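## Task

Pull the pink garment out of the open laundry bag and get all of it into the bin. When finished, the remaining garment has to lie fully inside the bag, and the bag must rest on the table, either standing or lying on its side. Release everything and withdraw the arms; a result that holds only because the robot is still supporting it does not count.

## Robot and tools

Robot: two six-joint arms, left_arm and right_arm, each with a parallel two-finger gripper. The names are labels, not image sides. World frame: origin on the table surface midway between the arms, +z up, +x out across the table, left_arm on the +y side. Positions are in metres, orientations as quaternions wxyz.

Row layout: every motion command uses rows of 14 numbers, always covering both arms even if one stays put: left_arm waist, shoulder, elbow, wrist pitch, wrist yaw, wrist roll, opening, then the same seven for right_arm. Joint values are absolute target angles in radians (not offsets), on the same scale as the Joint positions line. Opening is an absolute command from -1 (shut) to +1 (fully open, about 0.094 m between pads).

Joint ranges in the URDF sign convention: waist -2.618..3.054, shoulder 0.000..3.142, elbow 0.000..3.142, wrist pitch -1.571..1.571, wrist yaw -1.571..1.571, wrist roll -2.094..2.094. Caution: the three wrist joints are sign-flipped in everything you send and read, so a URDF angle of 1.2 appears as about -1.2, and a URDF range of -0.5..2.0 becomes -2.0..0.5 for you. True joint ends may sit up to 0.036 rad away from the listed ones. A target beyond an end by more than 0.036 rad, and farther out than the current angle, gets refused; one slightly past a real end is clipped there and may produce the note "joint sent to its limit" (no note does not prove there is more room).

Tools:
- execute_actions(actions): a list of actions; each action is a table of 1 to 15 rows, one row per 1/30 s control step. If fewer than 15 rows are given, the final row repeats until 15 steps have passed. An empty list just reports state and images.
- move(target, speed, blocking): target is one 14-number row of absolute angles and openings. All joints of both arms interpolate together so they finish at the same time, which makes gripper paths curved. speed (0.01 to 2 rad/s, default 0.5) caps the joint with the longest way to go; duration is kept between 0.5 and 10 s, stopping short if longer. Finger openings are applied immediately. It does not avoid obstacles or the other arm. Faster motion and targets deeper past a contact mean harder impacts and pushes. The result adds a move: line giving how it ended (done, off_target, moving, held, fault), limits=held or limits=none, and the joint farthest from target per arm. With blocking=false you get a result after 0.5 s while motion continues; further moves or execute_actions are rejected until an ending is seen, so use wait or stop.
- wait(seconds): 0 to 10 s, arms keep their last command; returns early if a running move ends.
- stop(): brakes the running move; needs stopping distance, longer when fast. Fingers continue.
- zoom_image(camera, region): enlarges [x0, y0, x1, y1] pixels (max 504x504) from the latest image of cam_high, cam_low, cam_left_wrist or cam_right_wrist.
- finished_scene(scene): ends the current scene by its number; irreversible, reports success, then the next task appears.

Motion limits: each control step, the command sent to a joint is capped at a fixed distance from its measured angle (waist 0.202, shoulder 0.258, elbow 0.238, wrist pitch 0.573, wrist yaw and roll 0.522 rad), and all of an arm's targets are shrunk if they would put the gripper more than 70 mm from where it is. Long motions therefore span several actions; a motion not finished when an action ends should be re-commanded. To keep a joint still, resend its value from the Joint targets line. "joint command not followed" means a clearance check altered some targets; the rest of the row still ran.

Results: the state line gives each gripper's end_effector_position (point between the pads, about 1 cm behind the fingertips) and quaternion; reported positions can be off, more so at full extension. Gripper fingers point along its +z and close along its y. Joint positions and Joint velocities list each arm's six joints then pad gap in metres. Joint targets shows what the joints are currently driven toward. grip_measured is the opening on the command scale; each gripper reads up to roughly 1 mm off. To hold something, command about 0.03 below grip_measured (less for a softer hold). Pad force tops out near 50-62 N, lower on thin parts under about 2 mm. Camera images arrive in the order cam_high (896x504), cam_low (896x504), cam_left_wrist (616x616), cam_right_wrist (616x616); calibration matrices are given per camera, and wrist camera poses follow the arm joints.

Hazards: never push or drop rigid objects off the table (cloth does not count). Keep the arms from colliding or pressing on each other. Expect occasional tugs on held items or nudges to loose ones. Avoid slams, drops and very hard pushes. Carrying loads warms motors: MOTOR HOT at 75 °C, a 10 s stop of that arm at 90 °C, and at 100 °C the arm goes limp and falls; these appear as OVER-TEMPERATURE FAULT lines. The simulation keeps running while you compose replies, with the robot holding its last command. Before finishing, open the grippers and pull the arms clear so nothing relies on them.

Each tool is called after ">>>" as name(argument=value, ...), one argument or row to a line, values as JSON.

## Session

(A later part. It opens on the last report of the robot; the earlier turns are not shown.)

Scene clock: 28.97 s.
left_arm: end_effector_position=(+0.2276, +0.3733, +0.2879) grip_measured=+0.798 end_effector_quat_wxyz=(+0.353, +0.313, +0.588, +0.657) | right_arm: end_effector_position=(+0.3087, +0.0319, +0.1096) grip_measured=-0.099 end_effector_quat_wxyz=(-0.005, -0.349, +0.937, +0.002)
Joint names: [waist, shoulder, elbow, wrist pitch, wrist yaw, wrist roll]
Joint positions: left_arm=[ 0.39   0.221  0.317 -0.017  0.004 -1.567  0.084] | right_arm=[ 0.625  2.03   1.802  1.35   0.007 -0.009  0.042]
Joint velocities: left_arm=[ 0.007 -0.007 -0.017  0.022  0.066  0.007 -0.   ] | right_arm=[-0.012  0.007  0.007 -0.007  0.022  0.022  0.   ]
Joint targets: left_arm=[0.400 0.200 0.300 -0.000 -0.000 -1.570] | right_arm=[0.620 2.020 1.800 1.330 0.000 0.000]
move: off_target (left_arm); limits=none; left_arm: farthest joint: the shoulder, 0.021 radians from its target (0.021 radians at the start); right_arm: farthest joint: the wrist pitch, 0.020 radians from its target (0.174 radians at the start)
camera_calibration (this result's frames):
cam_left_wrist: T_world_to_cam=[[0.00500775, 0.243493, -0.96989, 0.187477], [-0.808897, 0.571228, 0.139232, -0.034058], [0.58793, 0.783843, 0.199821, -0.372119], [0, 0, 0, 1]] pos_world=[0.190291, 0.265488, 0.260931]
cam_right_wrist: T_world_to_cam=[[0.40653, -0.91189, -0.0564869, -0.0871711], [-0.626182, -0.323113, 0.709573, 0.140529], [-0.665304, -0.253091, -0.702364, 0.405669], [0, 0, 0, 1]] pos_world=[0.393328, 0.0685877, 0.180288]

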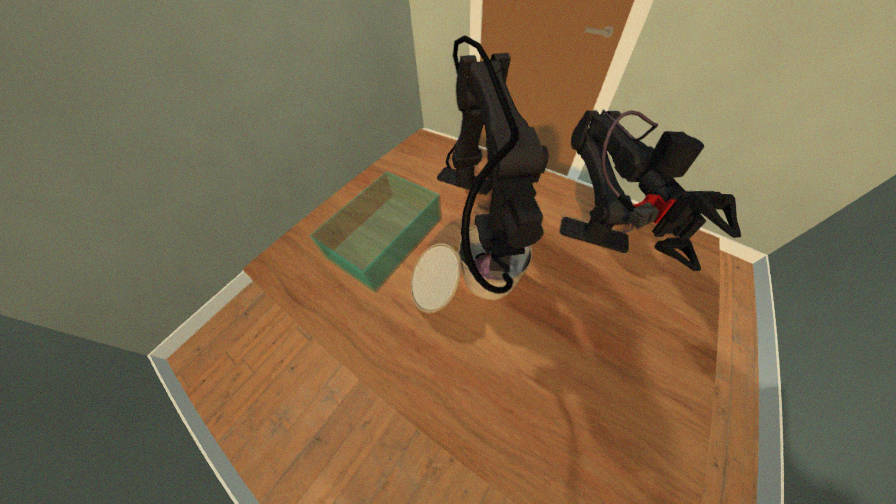

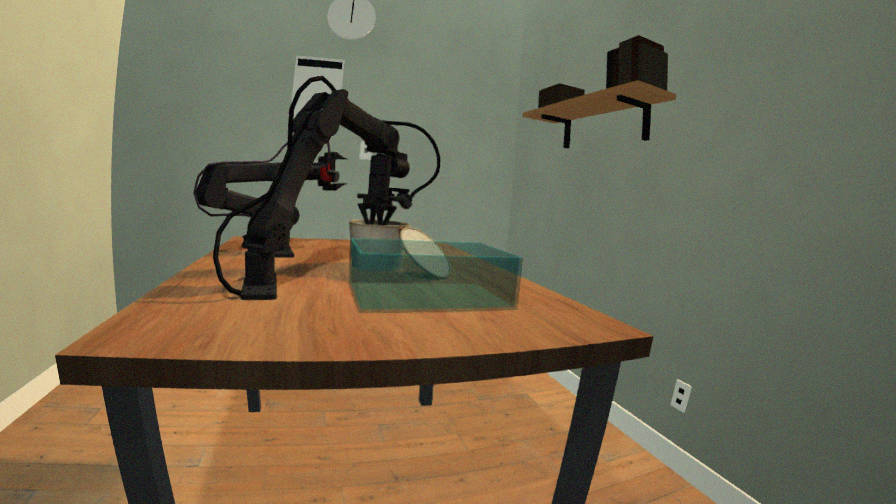

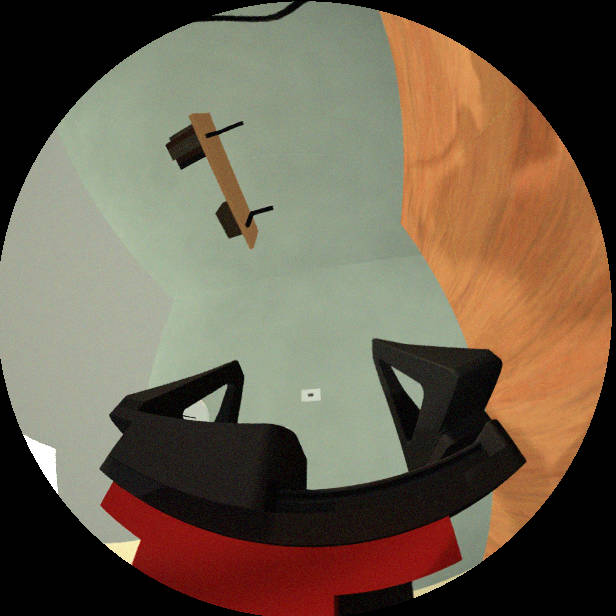

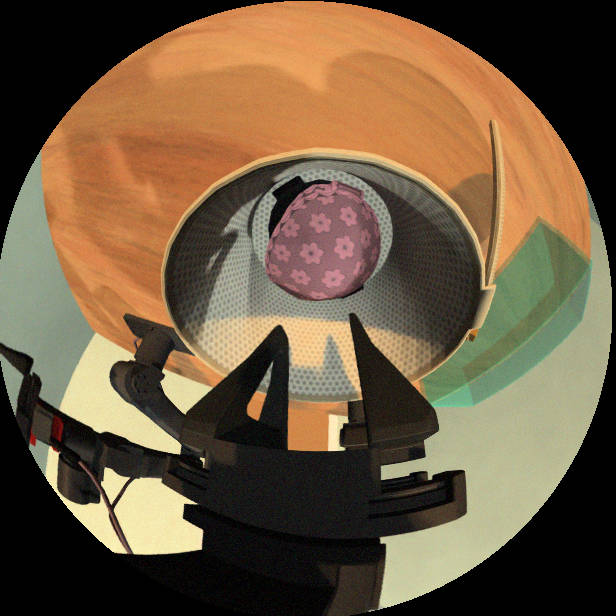

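>>> move(
  target=[0.4,0.2,0.3,0,0,-1.57,0.8,0.58,1.86,1.375,0.82,0,0,-0.1],
  speed=0.4,
)

>>> move(
  target=[0.4,0.2,0.3,0,0,-1.57,0.8,0.58,1.86,1.375,0.82,0,0,-1],
)

Scene clock: 34.83 s.
left_arm: end_effector_position=(+0.2276, +0.3733, +0.2879) grip_measured=+0.798 end_effector_quat_wxyz=(+0.353, +0.313, +0.588, +0.657) | right_arm: end_effector_position=(+0.3281, +0.0294, +0.0615) grip_measured=-0.099 end_effector_quat_wxyz=(+0.102, -0.330, +0.938, +0.041)
Joint names: [waist, shoulder, elbow, wrist pitch, wrist yaw, wrist roll]
Joint positions: left_arm=[ 0.39   0.221  0.317 -0.017  0.004 -1.567  0.084] | right_arm=[ 0.589  1.89   1.388  0.849  0.007 -0.009  0.042]
Joint velocities: left_arm=[-0.017 -0.012  0.007  0.022 -0.037 -0.007 -0.   ] | right_arm=[-0.022  0.007 -0.017 -0.125  0.051  0.022 -0.   ]
Joint targets: left_arm=[0.400 0.200 0.300 -0.000 0.000 -1.570] | right_arm=[0.580 1.860 1.375 0.820 -0.000 -0.000]
move: off_target (left_arm, right_arm); limits=none; left_arm: farthest joint: the shoulder, 0.021 radians from its target (0.021 radians at the start); right_arm: farthest joint: the shoulder, 0.030 radians from its target (0.170 radians at the start)
camera_calibration (this result's frames):
cam_left_wrist: T_world_to_cam=[[0.00500775, 0.243493, -0.96989, 0.187477], [-0.808897, 0.571228, 0.139232, -0.034058], [0.58793, 0.783843, 0.199821, -0.372119], [0, 0, 0, 1]] pos_world=[0.190291, 0.265488, 0.260931]
cam_right_wrist: T_world_to_cam=[[0.388656, -0.913255, -0.122113, -0.0900597], [-0.747796, -0.390078, 0.537253, 0.238534], [-0.538282, -0.117491, -0.834535, 0.346635], [0, 0, 0, 1]] pos_world=[0.399964, 0.0515258, 0.150128]

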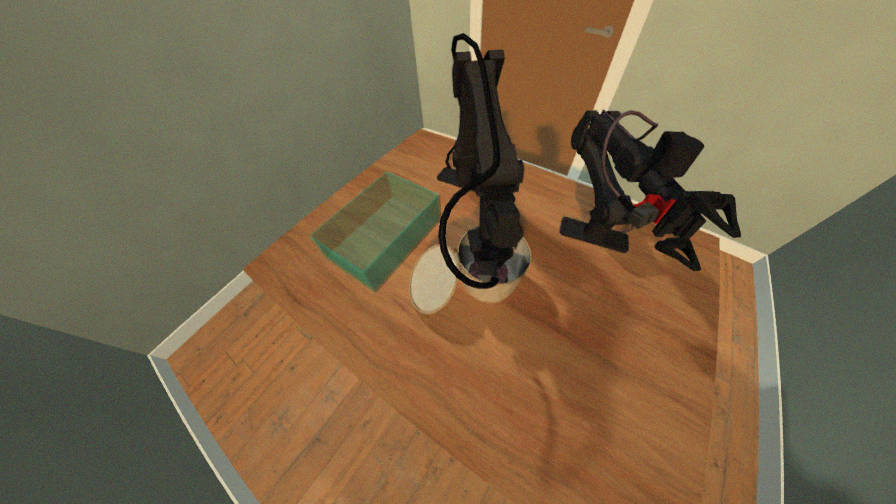

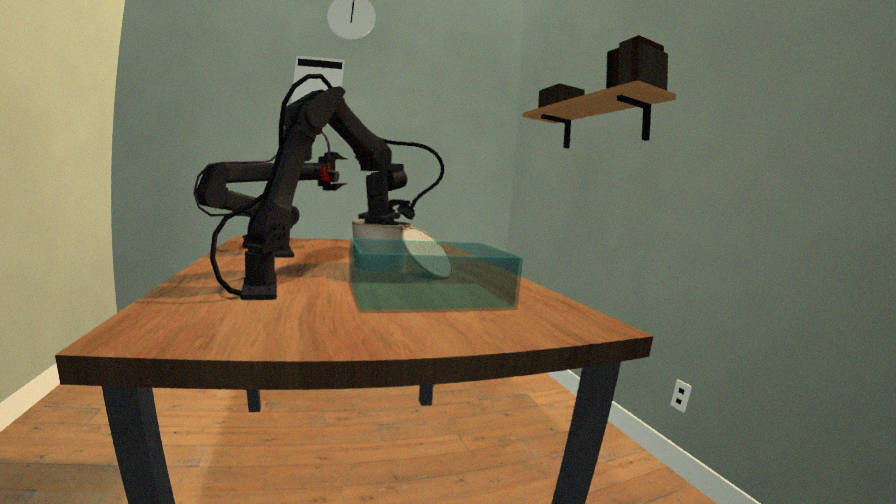

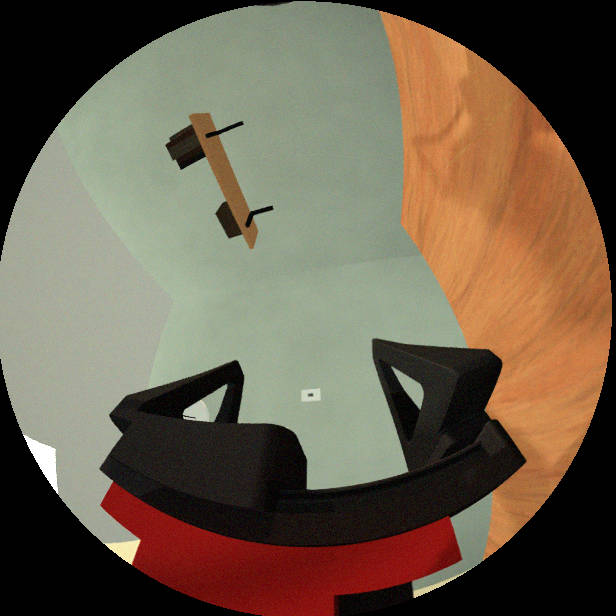

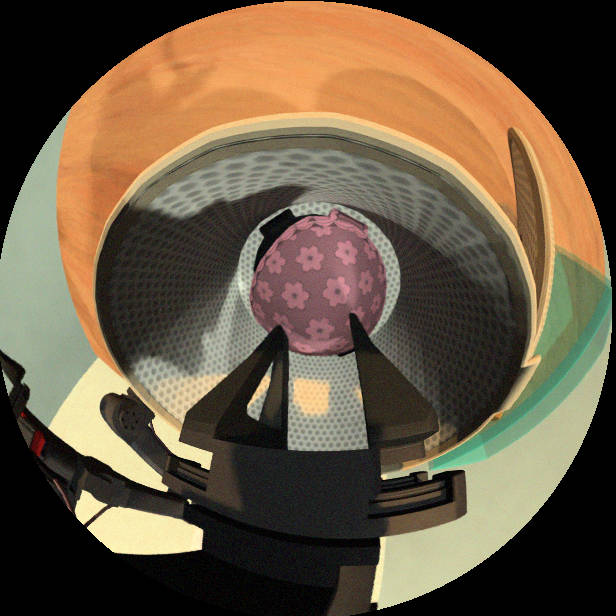

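Scene clock: 35.57 s.
left_arm: end_effector_position=(+0.2276, +0.3733, +0.2878) grip_measured=+0.798 end_effector_quat_wxyz=(+0.353, +0.313, +0.588, +0.657) | right_arm: end_effector_position=(+0.3286, +0.0301, +0.0638) grip_measured=-0.978 end_effector_quat_wxyz=(+0.105, -0.330, +0.937, +0.042)
Joint names: [waist, shoulder, elbow, wrist pitch, wrist yaw, wrist roll]
Joint positions: left_arm=[ 0.39   0.221  0.317 -0.017  0.004 -1.567  0.084] | right_arm=[ 0.589  1.884  1.388  0.847  0.008 -0.009  0.001]
Joint velocities: left_arm=[ 0.007  0.002 -0.007 -0.007  0.066  0.081 -0.   ] | right_arm=[ 0.002 -0.002 -0.012 -0.007 -0.022 -0.022 -0.   ]
Joint targets: left_arm=[0.400 0.200 0.300 0.000 -0.000 -1.570] | right_arm=[0.580 1.860 1.375 0.820 -0.000 -0.000]
move: off_target (left_arm, right_arm); limits=none; left_arm: farthest joint: the shoulder, 0.021 radians from its target (0.021 radians at the start); right_arm: farthest joint: the wrist pitch, 0.027 radians from its target (0.029 radians at the start)
camera_calibration (this result's frames):
cam_left_wrist: T_world_to_cam=[[0.00469911, 0.243289, -0.969942, 0.187546], [-0.808852, 0.571257, 0.139369, -0.0341015], [0.587993, 0.783885, 0.199469, -0.372039], [0, 0, 0, 1]] pos_world=[0.190292, 0.265489, 0.260871]
cam_right_wrist: T_world_to_cam=[[0.389531, -0.912452, -0.125287, -0.0894783], [-0.750475, -0.393309, 0.531127, 0.239287], [-0.533904, -0.112866, -0.837978, 0.347517], [0, 0, 0, 1]] pos_world=[0.399974, 0.0516918, 0.15291]

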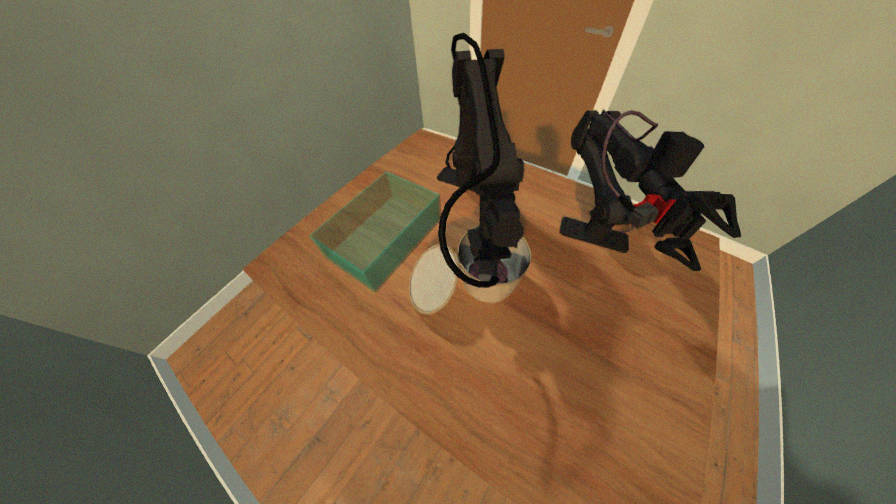

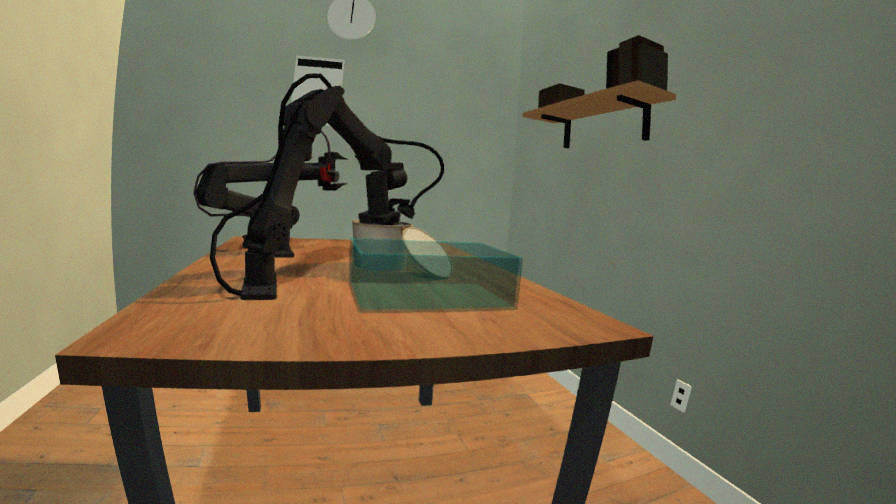

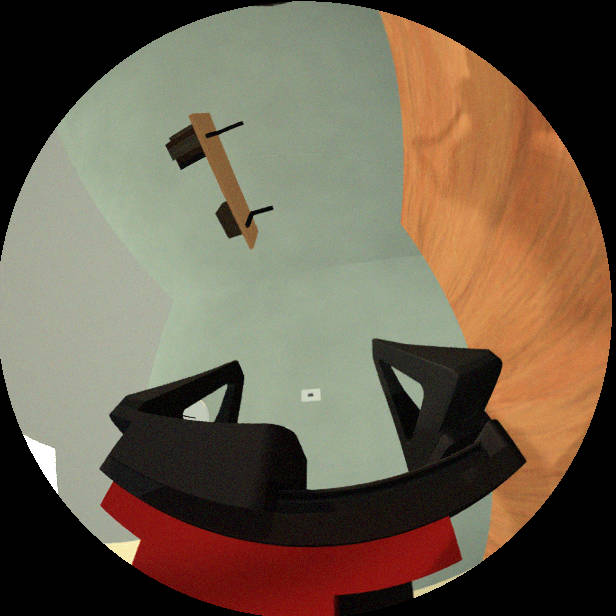

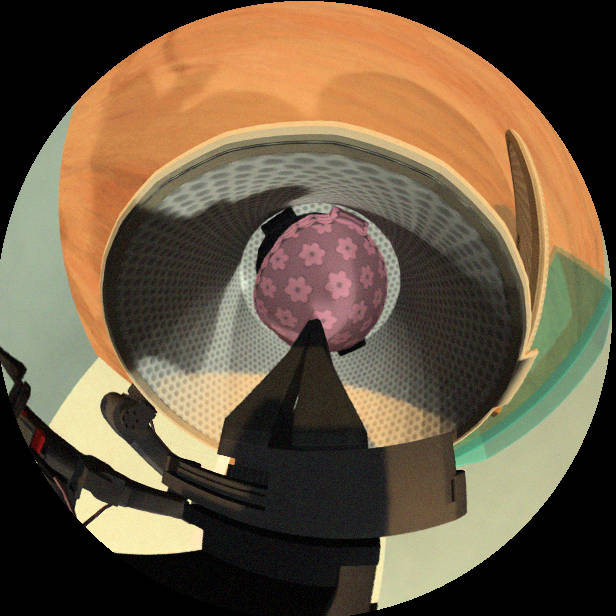

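>>> move(
  target=[0.4,0.2,0.3,0,0,-1.57,0.8,0.58,1.94,1.5,0.82,0,0,-0.1],
  speed=0.3,
)

>>> move(
  target=[0.4,0.2,0.3,0,0,-1.57,0.8,0.58,1.98,1.43,0.79,0,0,-0.1],
  speed=0.15,
)

>>> move(
  target=[0.4,0.2,0.3,0,0,-1.57,0.8,0.58,1.98,1.43,0.79,0,0,-1],
)

Scene clock: 43.70 s.
left_arm: end_effector_position=(+0.2276, +0.3733, +0.2878) grip_measured=+0.798 end_effector_quat_wxyz=(+0.353, +0.313, +0.588, +0.657) | right_arm: end_effector_position=(+0.3470, +0.0451, +0.0698) grip_measured=-0.101 end_effector_quat_wxyz=(+0.124, -0.329, +0.935, +0.049)
Joint names: [waist, shoulder, elbow, wrist pitch, wrist yaw, wrist roll]
Joint positions: left_arm=[ 0.39   0.221  0.317 -0.017  0.004 -1.567  0.084] | right_arm=[ 0.589  1.932  1.467  0.838  0.008 -0.009  0.042]
Joint velocities: left_arm=[-0.007  0.002  0.002 -0.022 -0.007  0.051 -0.001] | right_arm=[-0.017 -0.012  0.012  0.007 -0.022 -0.051  0.   ]
Joint targets: left_arm=[0.400 0.200 0.300 -0.000 0.000 -1.570] | right_arm=[0.580 1.940 1.500 0.820 0.000 0.000]
move: off_target (left_arm, right_arm); limits=none; left_arm: farthest joint: the shoulder, 0.021 radians from its target (0.021 radians at the start); right_arm: farthest joint: the elbow, 0.033 radians from its target (0.112 radians at the start)
camera_calibration (this result's frames):
cam_left_wrist: T_world_to_cam=[[0.00469911, 0.243289, -0.969942, 0.187546], [-0.808852, 0.571257, 0.139369, -0.0341015], [0.587993, 0.783885, 0.199469, -0.372039], [0, 0, 0, 1]] pos_world=[0.190292, 0.265489, 0.260871]
cam_right_wrist: T_world_to_cam=[[0.393666, -0.909071, -0.136446, -0.0829844], [-0.766718, -0.406591, 0.496817, 0.264391], [-0.50712, -0.0909647, -0.857062, 0.355126], [0, 0, 0, 1]] pos_world=[0.415473, 0.0643643, 0.161688]

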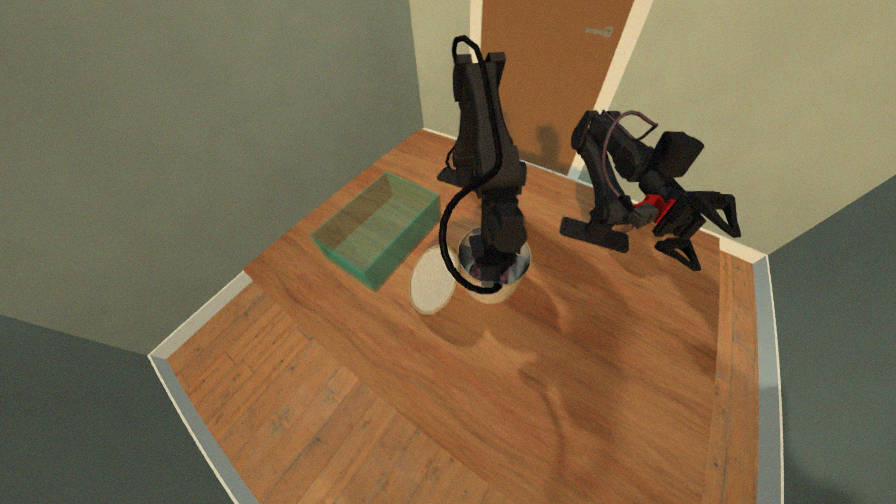

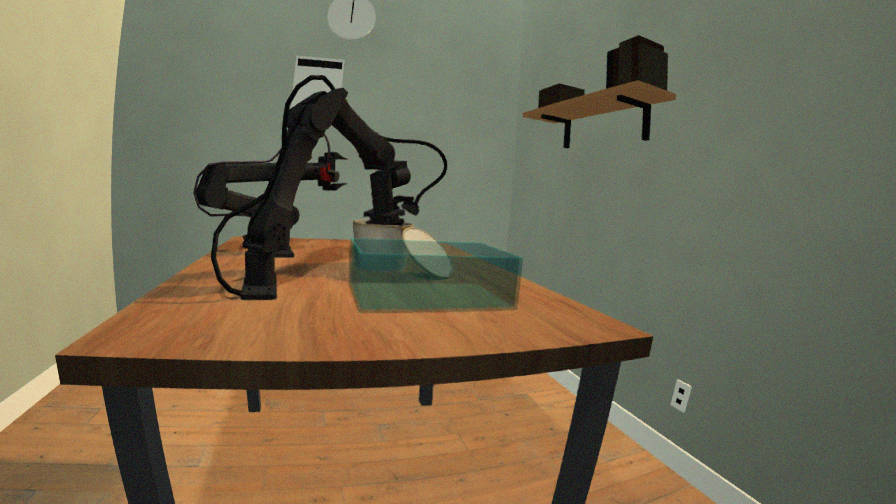

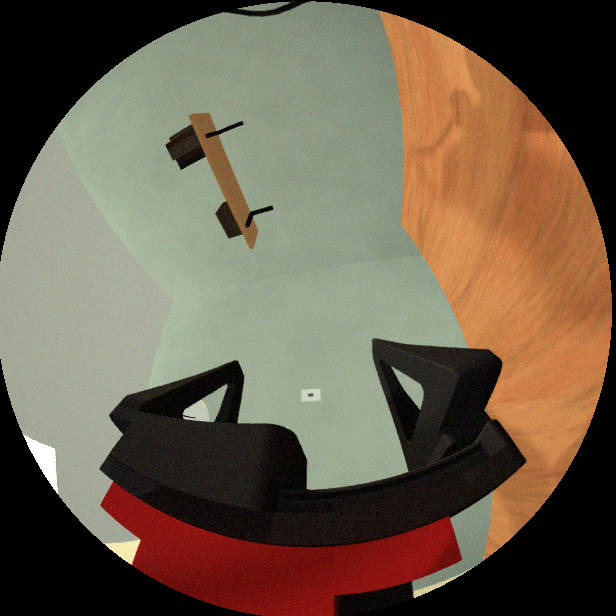

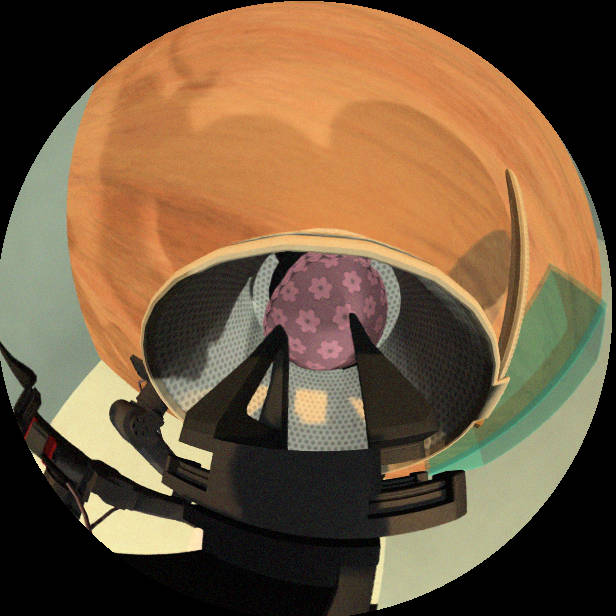

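Scene clock: 44.50 s.
left_arm: end_effector_position=(+0.2276, +0.3733, +0.2878) grip_measured=+0.798 end_effector_quat_wxyz=(+0.353, +0.313, +0.588, +0.657) | right_arm: end_effector_position=(+0.3478, +0.0457, +0.0552) grip_measured=-0.101 end_effector_quat_wxyz=(+0.118, -0.329, +0.936, +0.047)
Joint names: [waist, shoulder, elbow, wrist pitch, wrist yaw, wrist roll]
Joint positions: left_arm=[ 0.39   0.221  0.317 -0.017  0.004 -1.567  0.084] | right_arm=[ 0.589  1.961  1.451  0.807  0.008 -0.009  0.042]
Joint velocities: left_arm=[ 0.017 -0.002 -0.012 -0.022  0.007  0.007 -0.   ] | right_arm=[ 0.012  0.012 -0.007 -0.037 -0.037  0.095  0.   ]
Joint targets: left_arm=[0.400 0.200 0.300 -0.000 -0.000 -1.570] | right_arm=[0.580 1.980 1.430 0.790 -0.000 0.000]
move: off_target (left_arm, right_arm); limits=none; left_arm: farthest joint: the shoulder, 0.021 radians from its target (0.021 radians at the start); right_arm: farthest joint: the elbow, 0.021 radians from its target (0.037 radians at the start)
camera_calibration (this result's frames):
cam_left_wrist: T_world_to_cam=[[0.00469911, 0.243289, -0.969942, 0.187546], [-0.808852, 0.571257, 0.139369, -0.0341015], [0.587993, 0.783885, 0.199469, -0.372039], [0, 0, 0, 1]] pos_world=[0.190292, 0.265489, 0.260871]
cam_right_wrist: T_world_to_cam=[[0.392179, -0.910316, -0.132364, -0.0844427], [-0.761532, -0.402003, 0.508393, 0.269844], [-0.516009, -0.0985817, -0.850892, 0.346106], [0, 0, 0, 1]] pos_world=[0.417205, 0.0657283, 0.146135]

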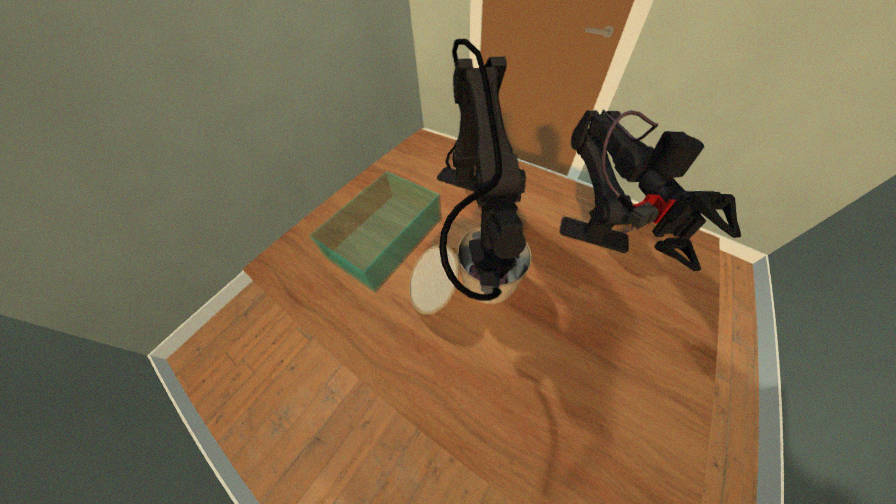

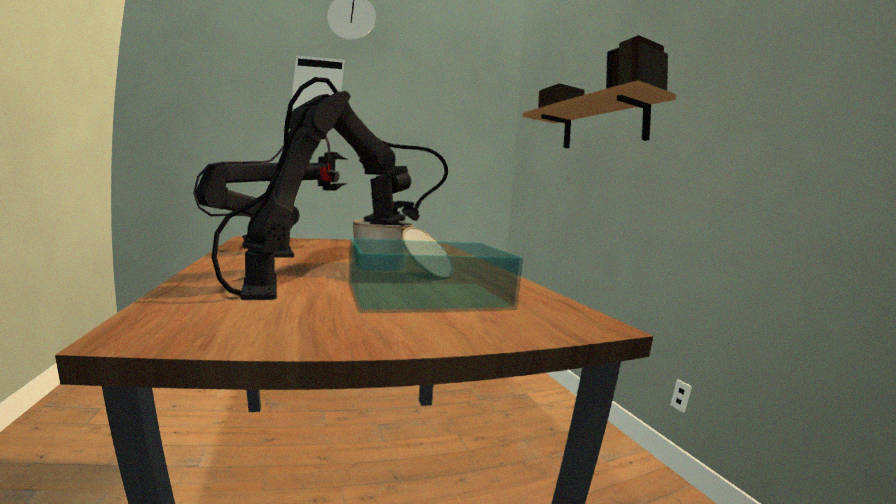

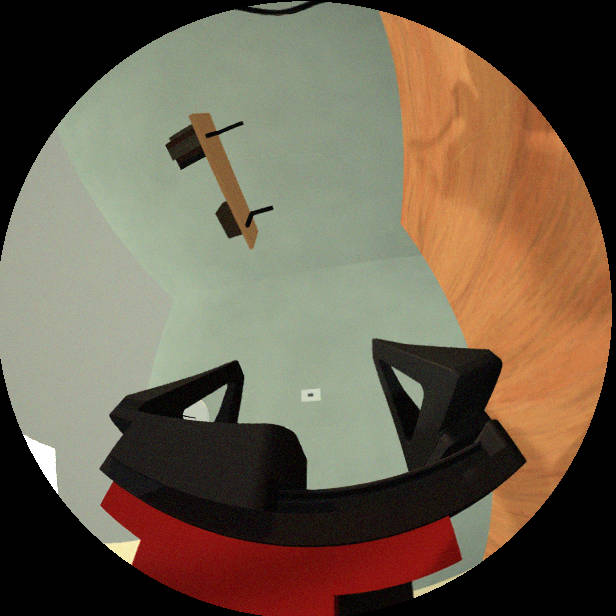

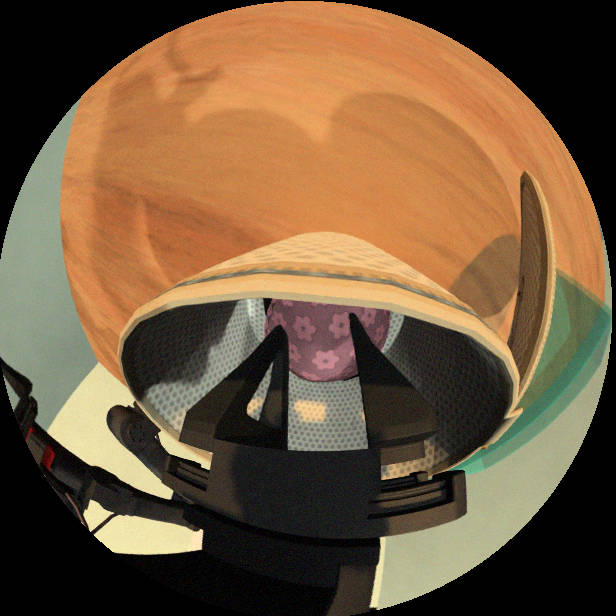

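Scene clock: 45.20 s.
left_arm: end_effector_position=(+0.2276, +0.3733, +0.2878) grip_measured=+0.798 end_effector_quat_wxyz=(+0.353, +0.313, +0.588, +0.657) | right_arm: end_effector_position=(+0.3510, +0.0484, +0.0563) grip_measured=-0.978 end_effector_quat_wxyz=(+0.126, -0.329, +0.935, +0.050)
Joint names: [waist, shoulder, elbow, wrist pitch, wrist yaw, wrist roll]
Joint positions: left_arm=[ 0.39   0.221  0.317 -0.017  0.004 -1.567  0.084] | right_arm=[ 0.589  1.961  1.451  0.789  0.008 -0.009  0.001]
Joint velocities: left_arm=[-0.012  0.012  0.007 -0.007  0.007  0.081  0.001] | right_arm=[ 0.007 -0.017 -0.027  0.007 -0.066 -0.051  0.   ]
Joint targets: left_arm=[0.400 0.200 0.300 -0.000 0.000 -1.570] | right_arm=[0.580 1.980 1.430 0.790 0.000 -0.000]
move: off_target (left_arm, right_arm); limits=none; left_arm: farthest joint: the shoulder, 0.021 radians from its target (0.021 radians at the start); right_arm: farthest joint: the elbow, 0.021 radians from its target (0.021 radians at the start)
camera_calibration (this result's frames):
cam_left_wrist: T_world_to_cam=[[0.00469911, 0.243289, -0.969942, 0.187546], [-0.808852, 0.571257, 0.139369, -0.0341015], [0.587993, 0.783885, 0.199469, -0.372039], [0, 0, 0, 1]] pos_world=[0.190292, 0.265489, 0.260871]
cam_right_wrist: T_world_to_cam=[[0.394071, -0.90874, -0.137477, -0.0835317], [-0.76818, -0.407787, 0.493568, 0.276261], [-0.504586, -0.0888931, -0.858773, 0.344965], [0, 0, 0, 1]] pos_world=[0.4192, 0.0674119, 0.148409]

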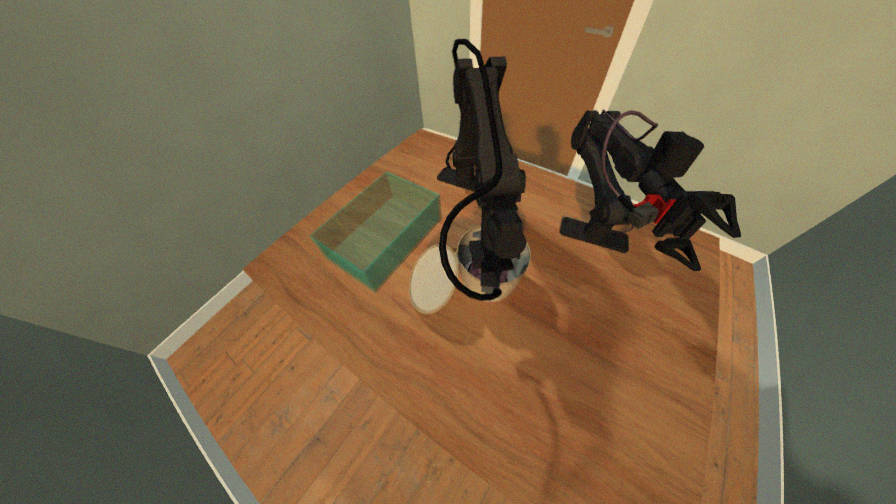

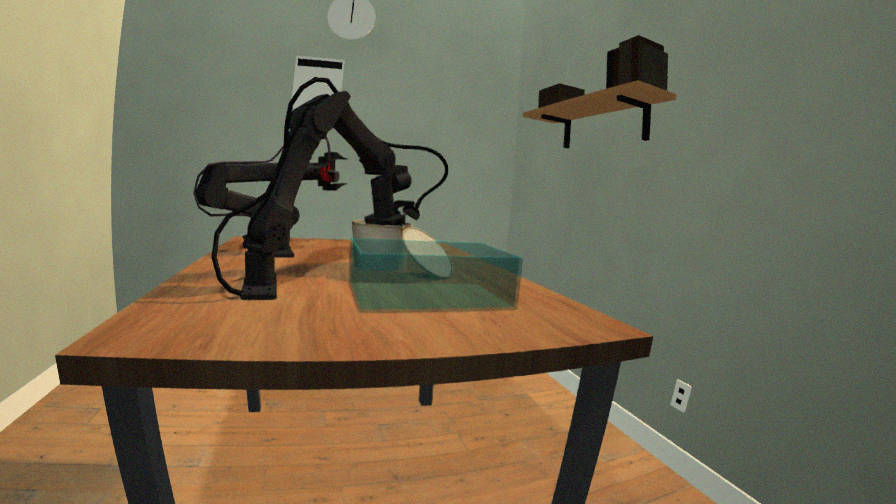

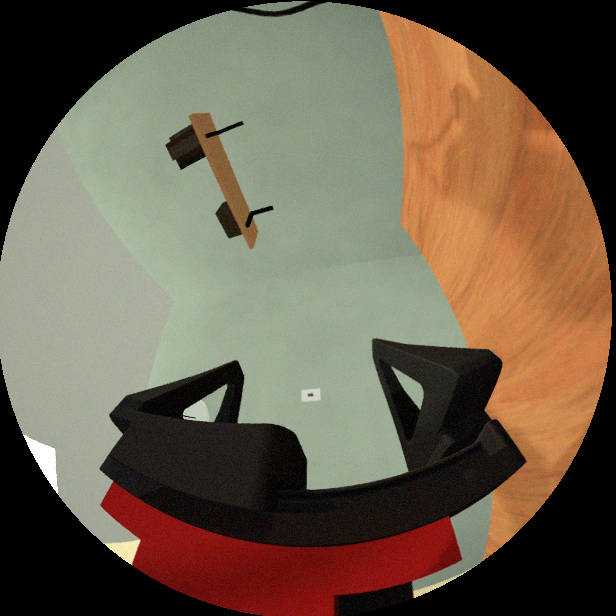

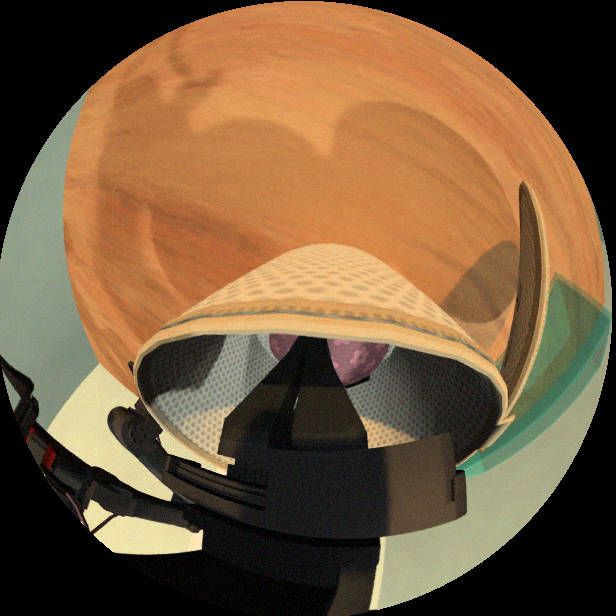

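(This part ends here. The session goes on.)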